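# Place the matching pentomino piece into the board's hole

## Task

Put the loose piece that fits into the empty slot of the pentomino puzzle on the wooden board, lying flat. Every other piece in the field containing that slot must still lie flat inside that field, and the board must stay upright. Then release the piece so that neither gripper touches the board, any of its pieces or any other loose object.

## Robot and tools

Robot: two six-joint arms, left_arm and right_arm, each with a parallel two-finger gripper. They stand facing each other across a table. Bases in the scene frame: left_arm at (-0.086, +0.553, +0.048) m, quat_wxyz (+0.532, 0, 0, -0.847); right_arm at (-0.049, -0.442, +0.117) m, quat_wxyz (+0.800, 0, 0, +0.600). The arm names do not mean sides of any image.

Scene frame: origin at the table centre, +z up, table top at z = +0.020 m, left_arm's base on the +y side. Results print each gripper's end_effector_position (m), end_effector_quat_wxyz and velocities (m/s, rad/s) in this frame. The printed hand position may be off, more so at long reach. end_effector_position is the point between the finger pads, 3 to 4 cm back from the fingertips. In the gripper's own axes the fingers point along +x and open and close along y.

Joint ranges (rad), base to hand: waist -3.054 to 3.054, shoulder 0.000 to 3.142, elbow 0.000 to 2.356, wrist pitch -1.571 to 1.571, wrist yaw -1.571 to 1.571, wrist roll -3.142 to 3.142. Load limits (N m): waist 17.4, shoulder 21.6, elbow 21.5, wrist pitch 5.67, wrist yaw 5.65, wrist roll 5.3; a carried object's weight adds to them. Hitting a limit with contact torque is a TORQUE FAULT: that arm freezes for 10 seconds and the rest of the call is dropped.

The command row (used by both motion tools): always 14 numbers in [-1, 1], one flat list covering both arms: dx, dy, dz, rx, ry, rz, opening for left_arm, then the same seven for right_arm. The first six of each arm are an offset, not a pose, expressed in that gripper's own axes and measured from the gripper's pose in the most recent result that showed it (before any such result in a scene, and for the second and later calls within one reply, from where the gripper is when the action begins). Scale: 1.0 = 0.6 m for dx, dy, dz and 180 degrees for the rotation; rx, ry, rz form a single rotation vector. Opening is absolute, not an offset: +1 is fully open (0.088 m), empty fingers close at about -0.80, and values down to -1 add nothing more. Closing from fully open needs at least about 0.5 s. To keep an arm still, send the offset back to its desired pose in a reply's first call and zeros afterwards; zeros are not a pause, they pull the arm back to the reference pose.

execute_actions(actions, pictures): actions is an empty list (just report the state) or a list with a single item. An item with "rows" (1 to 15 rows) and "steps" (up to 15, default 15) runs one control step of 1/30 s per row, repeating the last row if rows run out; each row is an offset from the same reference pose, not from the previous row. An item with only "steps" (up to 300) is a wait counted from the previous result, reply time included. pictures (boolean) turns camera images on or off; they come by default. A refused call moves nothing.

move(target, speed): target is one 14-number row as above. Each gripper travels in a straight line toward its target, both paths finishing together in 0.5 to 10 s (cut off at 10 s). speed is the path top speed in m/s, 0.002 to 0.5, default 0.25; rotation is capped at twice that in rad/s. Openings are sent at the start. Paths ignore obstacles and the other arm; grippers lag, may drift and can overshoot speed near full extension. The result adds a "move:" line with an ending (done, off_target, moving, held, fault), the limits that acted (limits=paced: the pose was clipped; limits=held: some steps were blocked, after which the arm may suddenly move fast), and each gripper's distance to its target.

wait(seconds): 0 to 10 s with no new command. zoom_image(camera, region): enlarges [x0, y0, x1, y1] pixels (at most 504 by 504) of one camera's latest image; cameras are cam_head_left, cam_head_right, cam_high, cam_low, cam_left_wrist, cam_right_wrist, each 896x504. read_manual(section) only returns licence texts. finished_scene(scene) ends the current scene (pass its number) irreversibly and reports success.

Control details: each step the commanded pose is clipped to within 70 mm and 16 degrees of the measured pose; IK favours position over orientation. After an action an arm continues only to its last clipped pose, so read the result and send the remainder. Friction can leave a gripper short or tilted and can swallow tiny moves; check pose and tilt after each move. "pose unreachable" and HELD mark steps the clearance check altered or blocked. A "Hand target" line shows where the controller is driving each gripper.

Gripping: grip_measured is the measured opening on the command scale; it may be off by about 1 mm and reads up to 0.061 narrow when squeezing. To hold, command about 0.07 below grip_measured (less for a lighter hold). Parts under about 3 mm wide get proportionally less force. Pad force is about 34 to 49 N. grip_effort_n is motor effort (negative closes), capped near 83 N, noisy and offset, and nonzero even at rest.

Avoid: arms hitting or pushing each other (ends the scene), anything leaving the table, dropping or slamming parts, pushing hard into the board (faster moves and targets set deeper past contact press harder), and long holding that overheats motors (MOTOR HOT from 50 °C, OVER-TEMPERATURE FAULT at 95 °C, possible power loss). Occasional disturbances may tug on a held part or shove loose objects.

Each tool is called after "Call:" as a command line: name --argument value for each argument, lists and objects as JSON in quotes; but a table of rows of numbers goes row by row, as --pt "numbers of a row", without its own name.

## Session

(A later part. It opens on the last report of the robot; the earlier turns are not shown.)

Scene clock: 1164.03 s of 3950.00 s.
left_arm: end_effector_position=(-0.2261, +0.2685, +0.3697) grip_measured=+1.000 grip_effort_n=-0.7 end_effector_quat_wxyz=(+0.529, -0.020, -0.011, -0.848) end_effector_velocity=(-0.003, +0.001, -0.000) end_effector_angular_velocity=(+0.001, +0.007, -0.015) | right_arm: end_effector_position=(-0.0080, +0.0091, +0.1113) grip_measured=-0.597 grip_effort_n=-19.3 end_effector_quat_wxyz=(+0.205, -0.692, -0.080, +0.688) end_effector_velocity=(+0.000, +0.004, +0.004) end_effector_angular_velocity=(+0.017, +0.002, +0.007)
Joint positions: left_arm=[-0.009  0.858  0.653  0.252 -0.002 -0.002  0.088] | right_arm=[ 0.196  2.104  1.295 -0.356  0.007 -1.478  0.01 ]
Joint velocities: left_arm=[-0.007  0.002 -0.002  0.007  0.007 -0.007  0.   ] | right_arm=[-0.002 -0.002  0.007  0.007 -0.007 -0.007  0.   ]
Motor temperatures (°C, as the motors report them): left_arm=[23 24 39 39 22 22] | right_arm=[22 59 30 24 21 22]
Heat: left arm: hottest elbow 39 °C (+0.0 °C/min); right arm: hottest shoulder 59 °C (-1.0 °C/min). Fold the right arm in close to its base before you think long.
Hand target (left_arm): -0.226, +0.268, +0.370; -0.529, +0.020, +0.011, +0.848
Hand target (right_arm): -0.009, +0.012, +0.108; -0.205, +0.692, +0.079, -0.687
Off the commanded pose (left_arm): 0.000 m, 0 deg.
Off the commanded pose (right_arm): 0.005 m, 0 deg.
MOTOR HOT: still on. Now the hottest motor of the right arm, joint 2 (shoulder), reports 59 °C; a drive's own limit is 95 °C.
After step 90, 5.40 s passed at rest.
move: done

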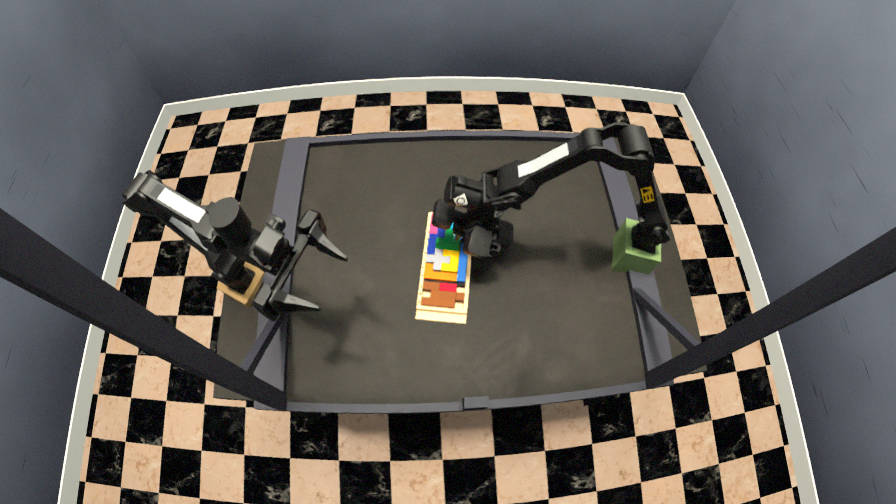

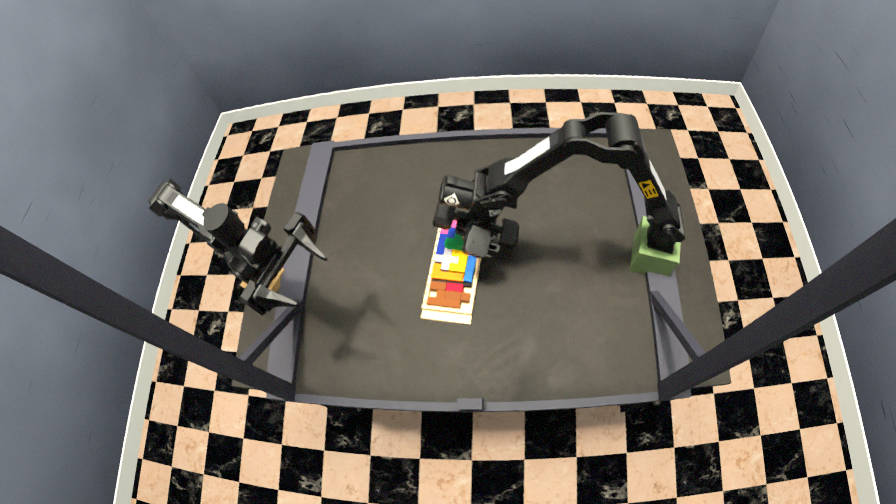

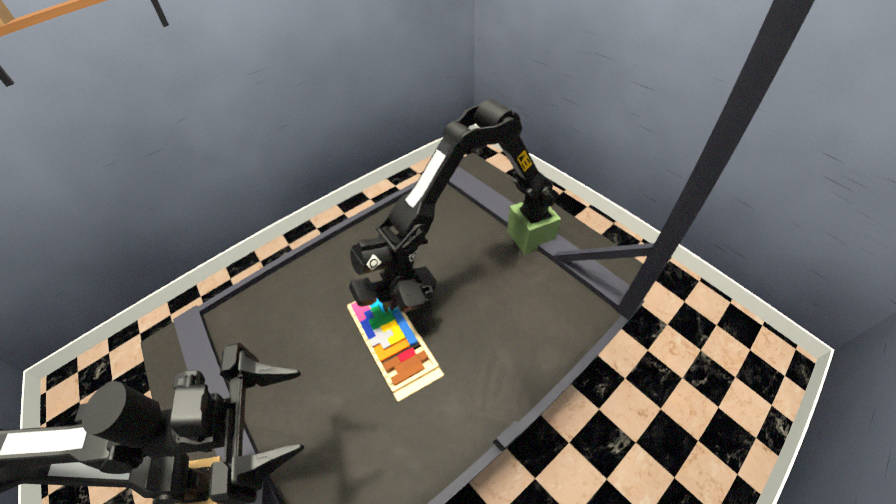

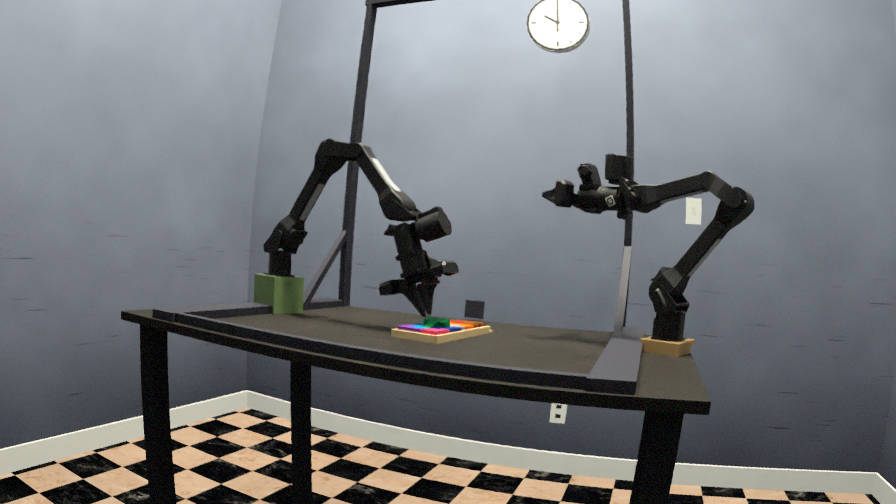

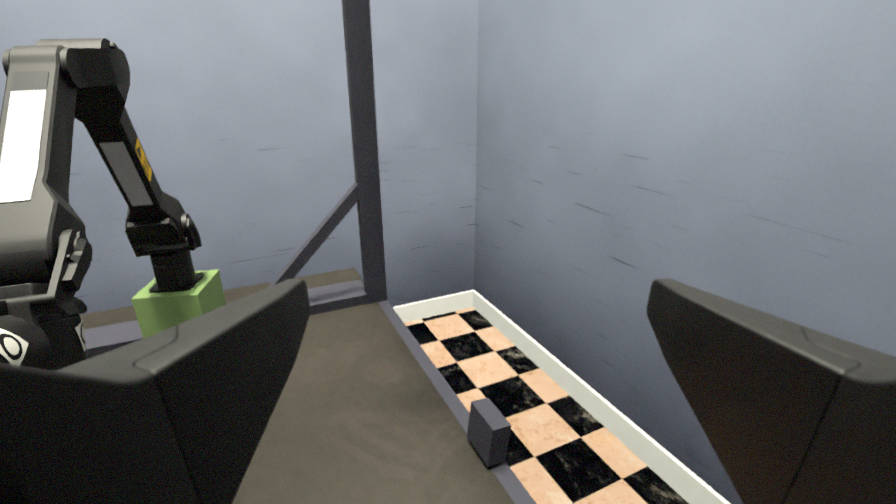

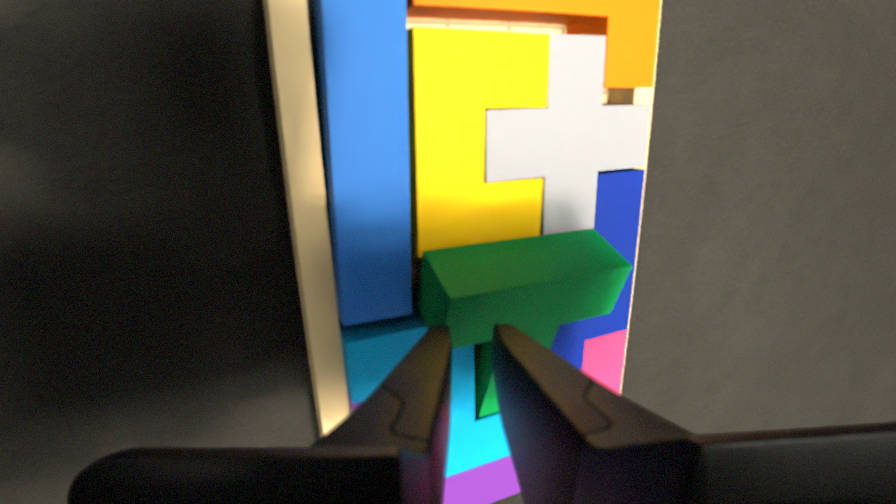

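Call:
move --target '[0,0,0,0,0,0,1,-0.01,-0.06,0.012,0,0,0,-0.6]' --speed 0.03

Scene clock: 1174.10 s of 3950.00 s.
left_arm: end_effector_position=(-0.2261, +0.2685, +0.3697) grip_measured=+1.000 grip_effort_n=-0.7 end_effector_quat_wxyz=(+0.529, -0.020, -0.011, -0.848) end_effector_velocity=(+0.000, -0.001, -0.003) end_effector_angular_velocity=(+0.014, +0.001, +0.005) | right_arm: end_effector_position=(-0.0081, +0.0381, +0.1349) grip_measured=-0.597 grip_effort_n=-18.8 end_effector_quat_wxyz=(+0.207, -0.691, -0.082, +0.688) end_effector_velocity=(-0.000, -0.002, -0.001) end_effector_angular_velocity=(-0.017, +0.005, +0.007)
Joint positions: left_arm=[-0.009  0.858  0.653  0.252 -0.002 -0.002  0.088] | right_arm=[ 0.202  2.154  1.48  -0.485  0.007 -1.473  0.01 ]
Joint velocities: left_arm=[-0.002  0.002 -0.002 -0.007 -0.007 -0.007  0.   ] | right_arm=[-0.002  0.002  0.007 -0.022 -0.007 -0.007 -0.   ]
Motor temperatures (°C, as the motors report them): left_arm=[23 24 39 39 22 22] | right_arm=[22 57 31 24 21 22]
Heat: left arm: hottest elbow 39 °C (+0.0 °C/min); right arm: hottest shoulder 57 °C (-1.0 °C/min). Fold the right arm in close to its base before you think long.
Hand target (left_arm): -0.226, +0.268, +0.370; -0.529, +0.020, +0.011, +0.848
Hand target (right_arm): -0.009, +0.040, +0.131; -0.205, +0.692, +0.080, -0.688
Off the commanded pose (left_arm): 0.000 m, 0 deg.
Off the commanded pose (right_arm): 0.004 m, 0 deg.
MOTOR HOT: still on. Now the hottest motor of the right arm, joint 2 (shoulder), reports 57 °C; a drive's own limit is 95 °C.
After step 90, 5.50 s passed at rest.
move: done

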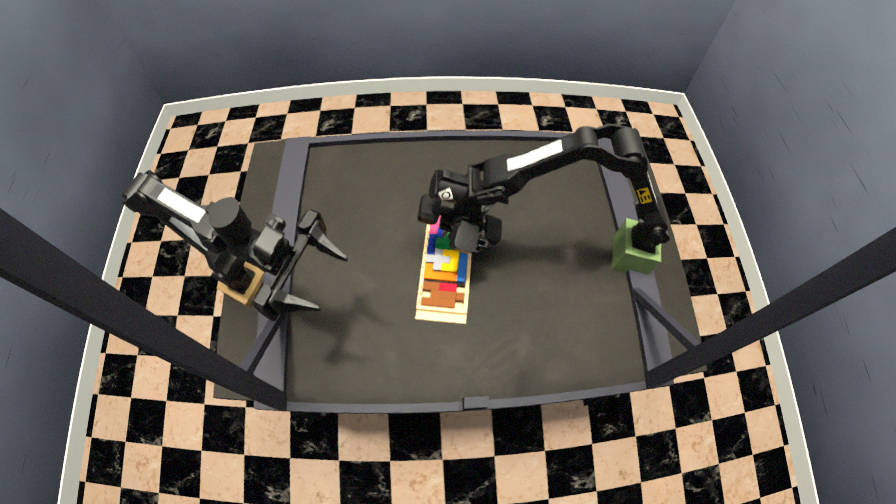

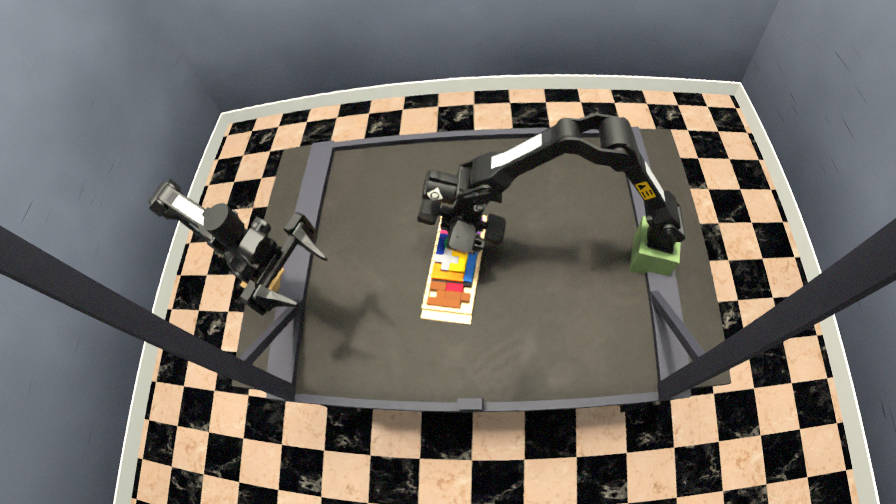

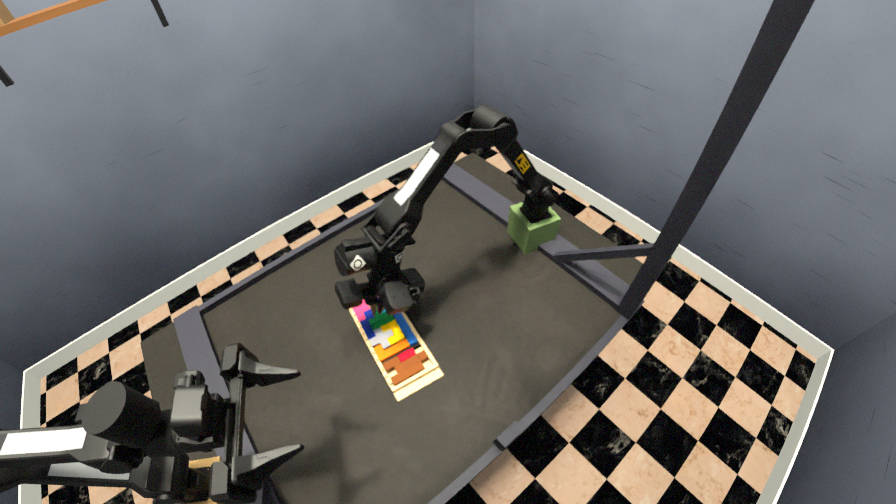

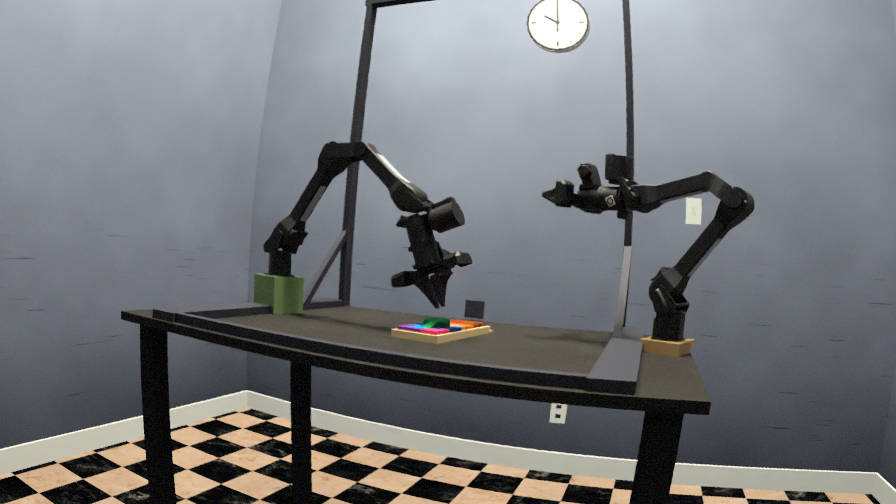

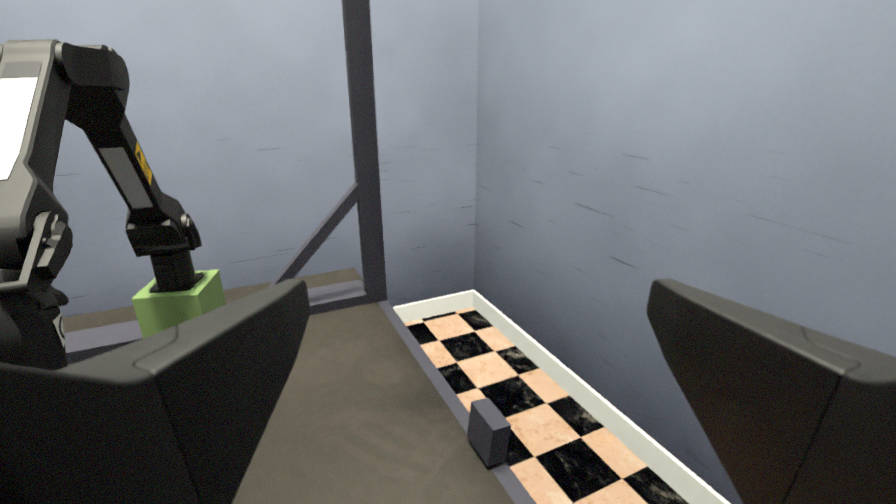

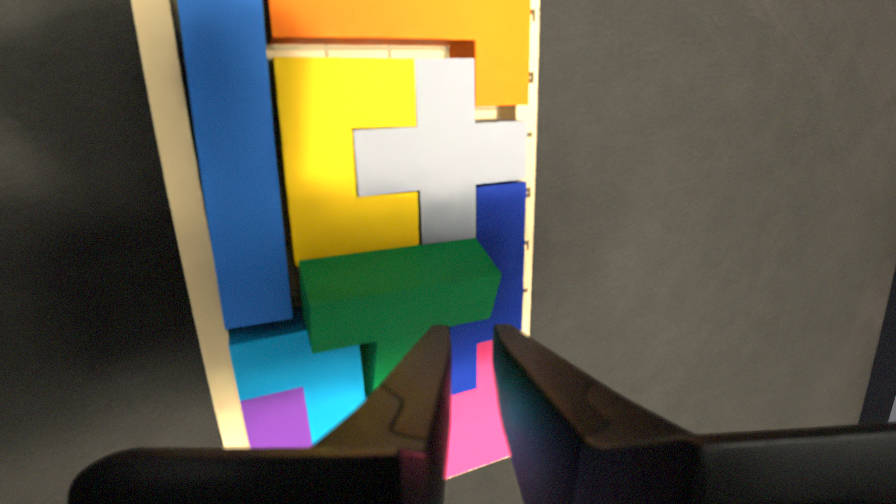

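Call:
move --target '[0,0,0,0,0,0,1,0.05,-0.01,0.0,0,0,0,-0.6]' --speed 0.03

Scene clock: 1181.53 s of 3950.00 s.
left_arm: end_effector_position=(-0.2261, +0.2685, +0.3697) grip_measured=+1.000 grip_effort_n=-1.2 end_effector_quat_wxyz=(+0.529, -0.020, -0.011, -0.848) end_effector_velocity=(+0.002, -0.000, +0.001) end_effector_angular_velocity=(-0.003, +0.010, +0.009) | right_arm: end_effector_position=(-0.0069, +0.0527, +0.1140) grip_measured=-0.597 grip_effort_n=-18.8 end_effector_quat_wxyz=(+0.208, -0.690, -0.083, +0.688) end_effector_velocity=(+0.000, +0.002, -0.000) end_effector_angular_velocity=(-0.002, +0.004, +0.007)
Joint positions: left_arm=[-0.009  0.858  0.653  0.252 -0.002 -0.002  0.088] | right_arm=[ 0.202  2.238  1.528 -0.446  0.007 -1.472  0.01 ]
Joint velocities: left_arm=[ 0.002 -0.002 -0.002  0.007 -0.007 -0.007  0.   ] | right_arm=[-0.002  0.007  0.012 -0.007 -0.007 -0.007 -0.   ]
Motor temperatures (°C, as the motors report them): left_arm=[23 24 39 39 22 22] | right_arm=[22 57 32 24 21 22]
Heat: left arm: hottest elbow 39 °C (+0.0 °C/min); right arm: hottest shoulder 57 °C (+0.0 °C/min). Fold the right arm in close to its base before you think long.
Hand target (left_arm): -0.226, +0.268, +0.370; -0.529, +0.020, +0.011, +0.848
Hand target (right_arm): -0.006, +0.055, +0.109; -0.207, +0.691, +0.082, -0.688
Off the commanded pose (left_arm): 0.000 m, 0 deg.
Off the commanded pose (right_arm): 0.005 m, 0 deg.
MOTOR HOT: still on. Now the hottest motor of the right arm, joint 2 (shoulder), reports 57 °C; a drive's own limit is 95 °C.
After step 90, 3.13 s passed at rest.
move: done

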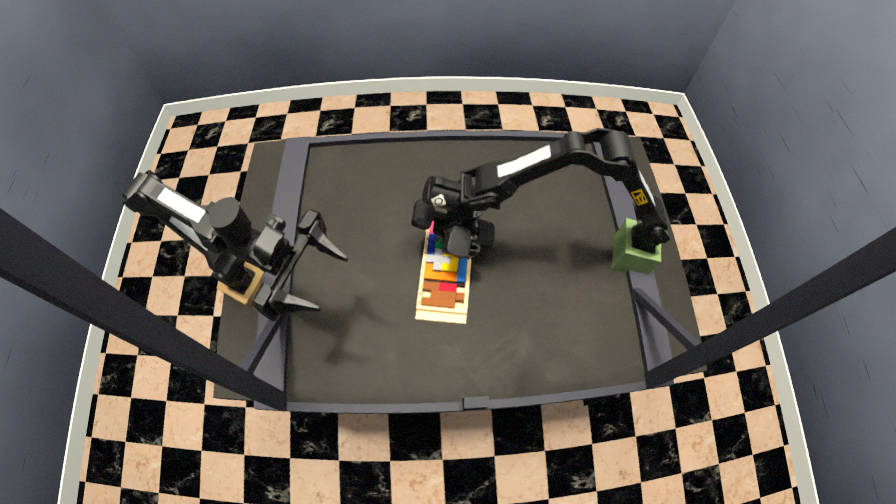

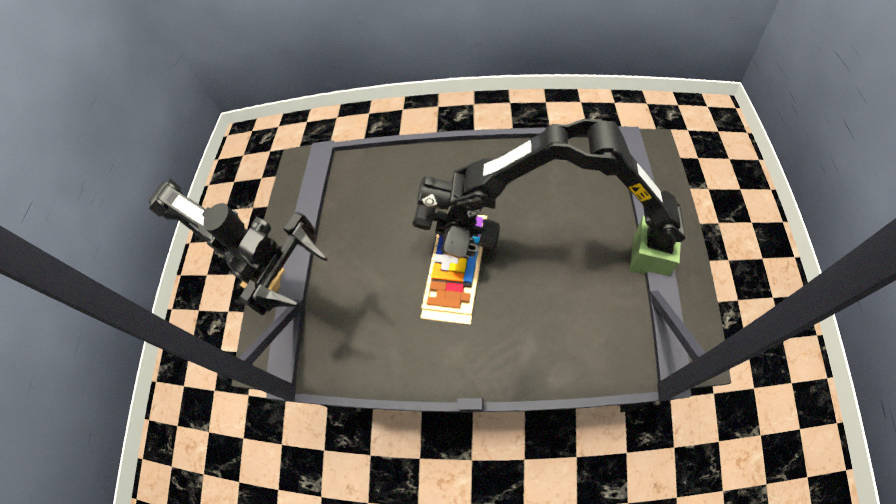

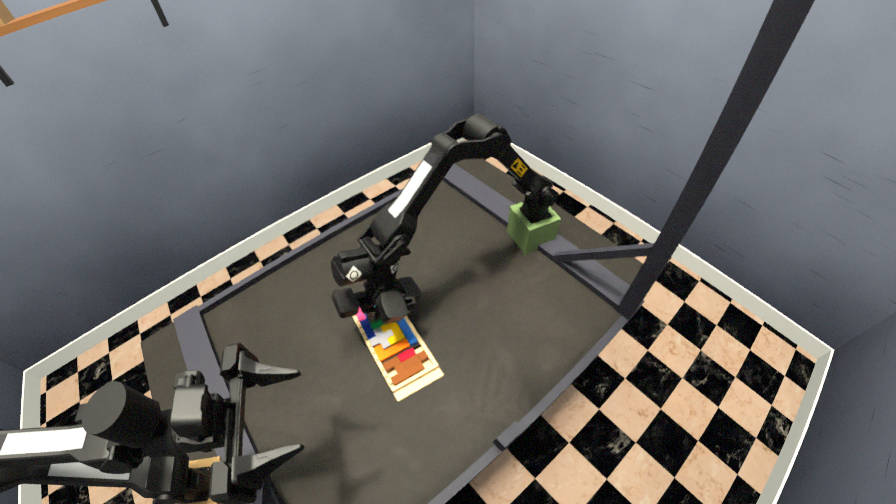

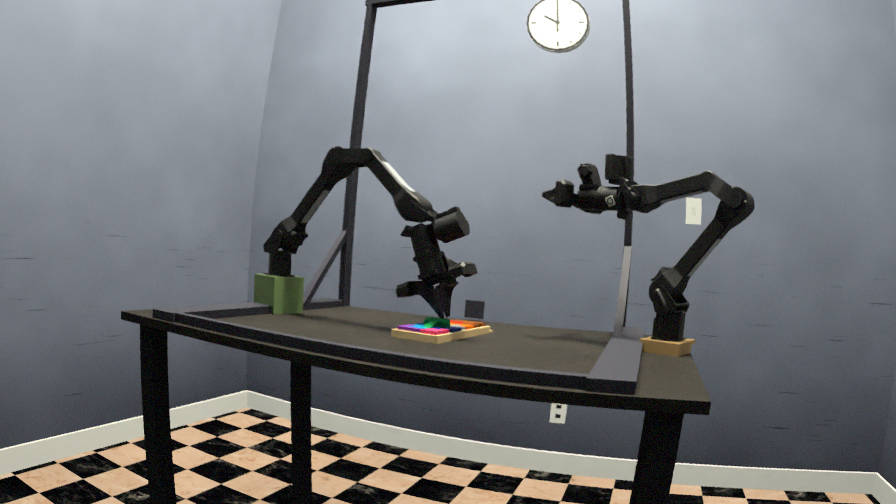

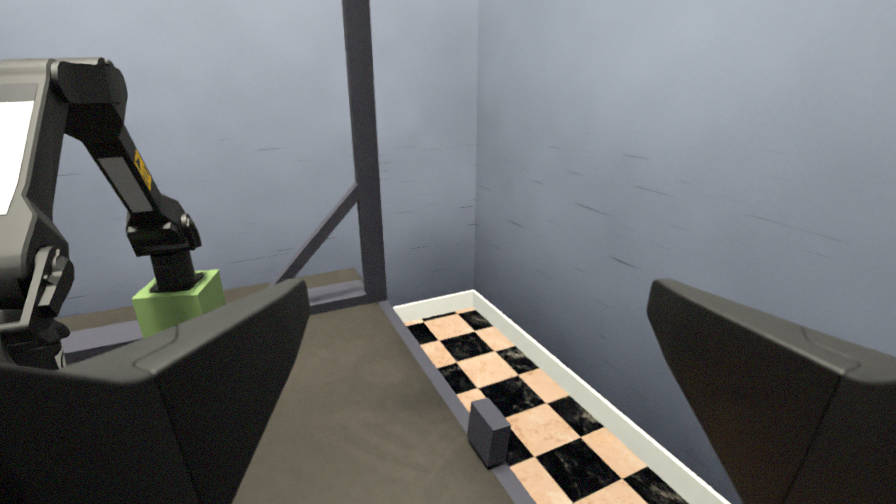

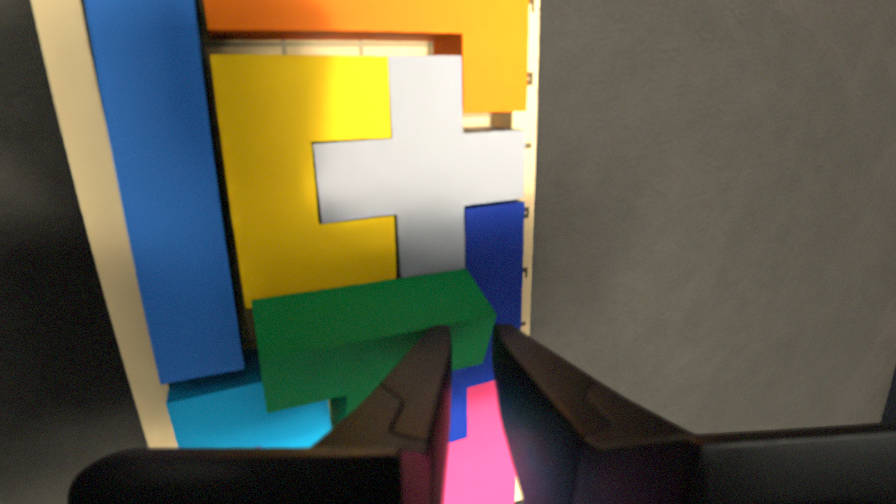

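Call:
move --target '[0,0,0,0,0,0,1,0.02,0.03,0.012,0,0,0,-0.6]' --speed 0.03

Scene clock: 1188.23 s of 3950.00 s.
left_arm: end_effector_position=(-0.2261, +0.2685, +0.3697) grip_measured=+1.000 grip_effort_n=-1.2 end_effector_quat_wxyz=(+0.529, -0.020, -0.011, -0.848) end_effector_velocity=(+0.002, -0.000, +0.000) end_effector_angular_velocity=(+0.006, +0.006, +0.009) | right_arm: end_effector_position=(-0.0080, +0.0522, +0.1086) grip_measured=-0.597 grip_effort_n=-16.5 end_effector_quat_wxyz=(+0.225, -0.690, -0.092, +0.682) end_effector_velocity=(-0.003, -0.006, -0.003) end_effector_angular_velocity=(-0.017, +0.005, +0.012)
Joint positions: left_arm=[-0.009  0.858  0.653  0.252 -0.002 -0.002  0.088] | right_arm=[ 0.208  2.227  1.469 -0.361  0.02  -1.458  0.01 ]
Joint velocities: left_arm=[ 0.002 -0.002  0.002 -0.007 -0.007 -0.007  0.   ] | right_arm=[ 0.002 -0.007 -0.017 -0.007 -0.007 -0.007 -0.   ]
Motor temperatures (°C, as the motors report them): left_arm=[23 24 39 39 22 22] | right_arm=[22 56 32 24 21 22]
Heat: left arm: hottest elbow 39 °C (+0.0 °C/min); right arm: hottest shoulder 56 °C (-1.0 °C/min). Fold the right arm in close to its base before you think long.
Hand target (left_arm): -0.226, +0.268, +0.370; -0.529, +0.020, +0.011, +0.848
Hand target (right_arm): -0.016, +0.042, +0.096; -0.208, +0.690, +0.083, -0.688
Off the commanded pose (left_arm): 0.000 m, 0 deg.
Off the commanded pose (right_arm): 0.018 m, 2 deg.
MOTOR HOT: still on. Now the hottest motor of the right arm, joint 2 (shoulder), reports 56 °C; a drive's own limit is 95 °C.
After step 90, 2.70 s passed at rest.
move: off_target (right_arm)

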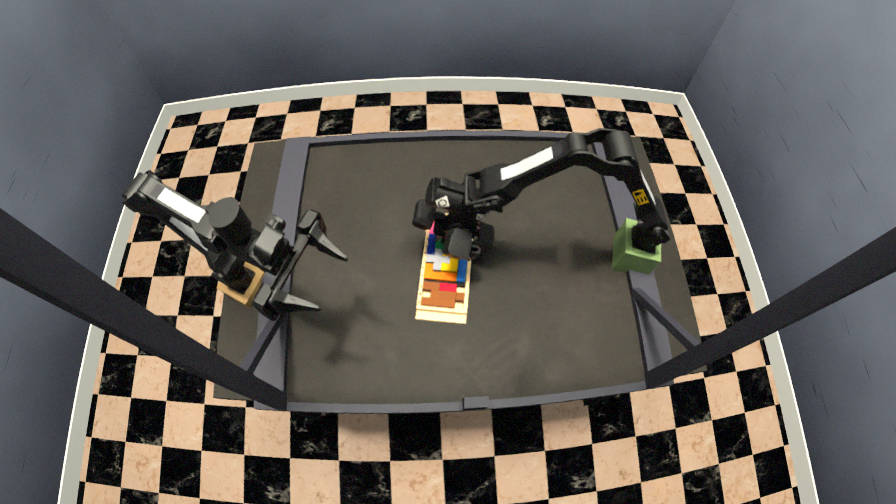

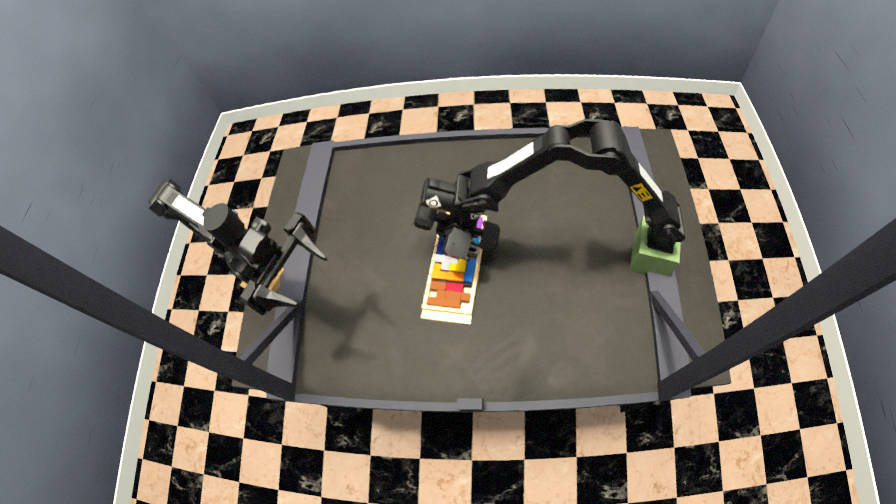

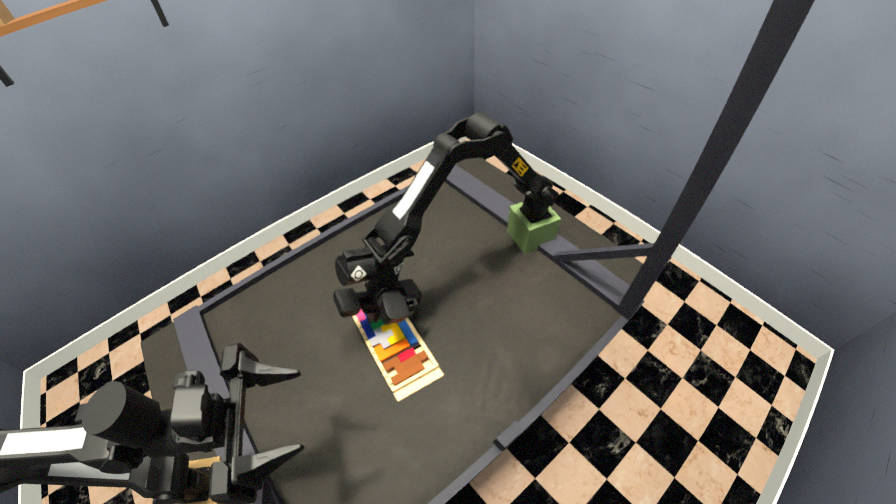

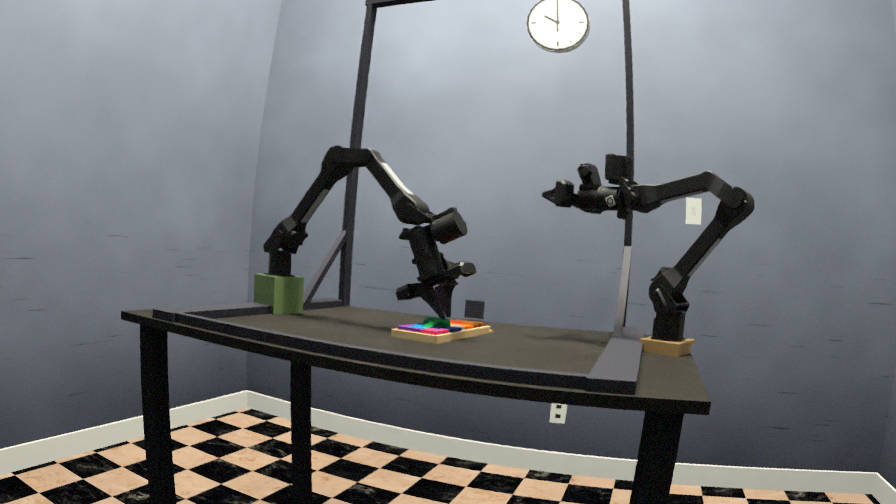

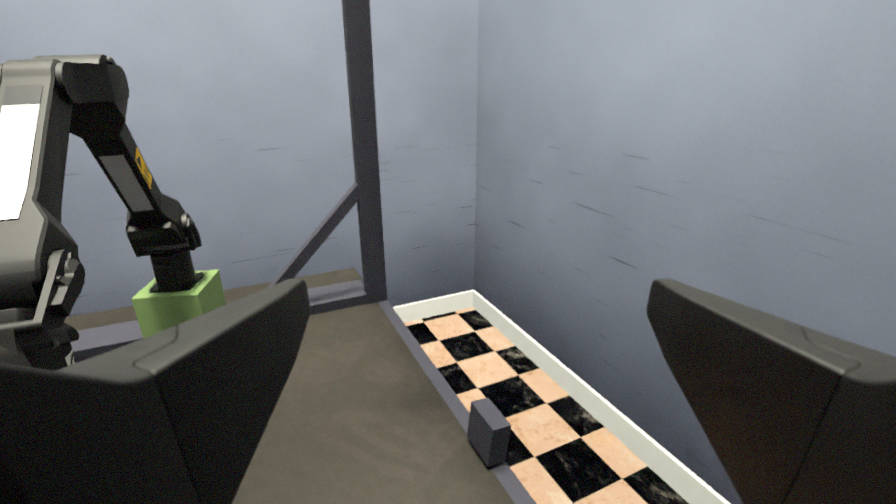

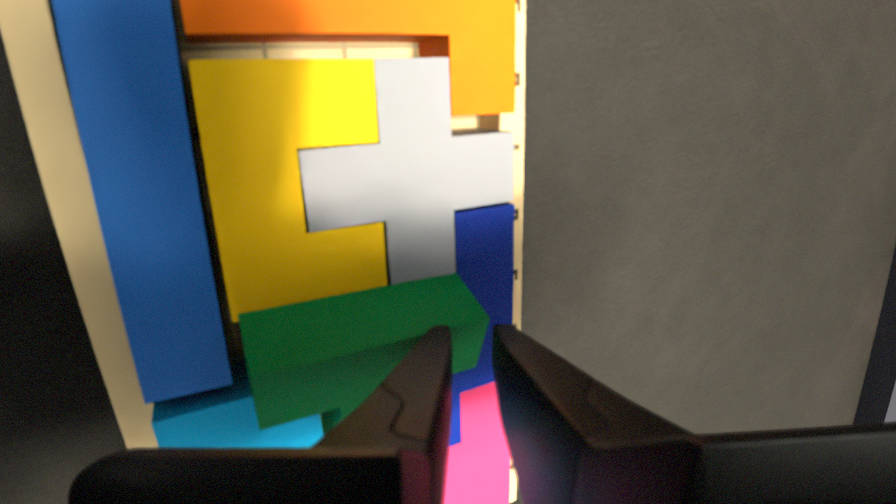

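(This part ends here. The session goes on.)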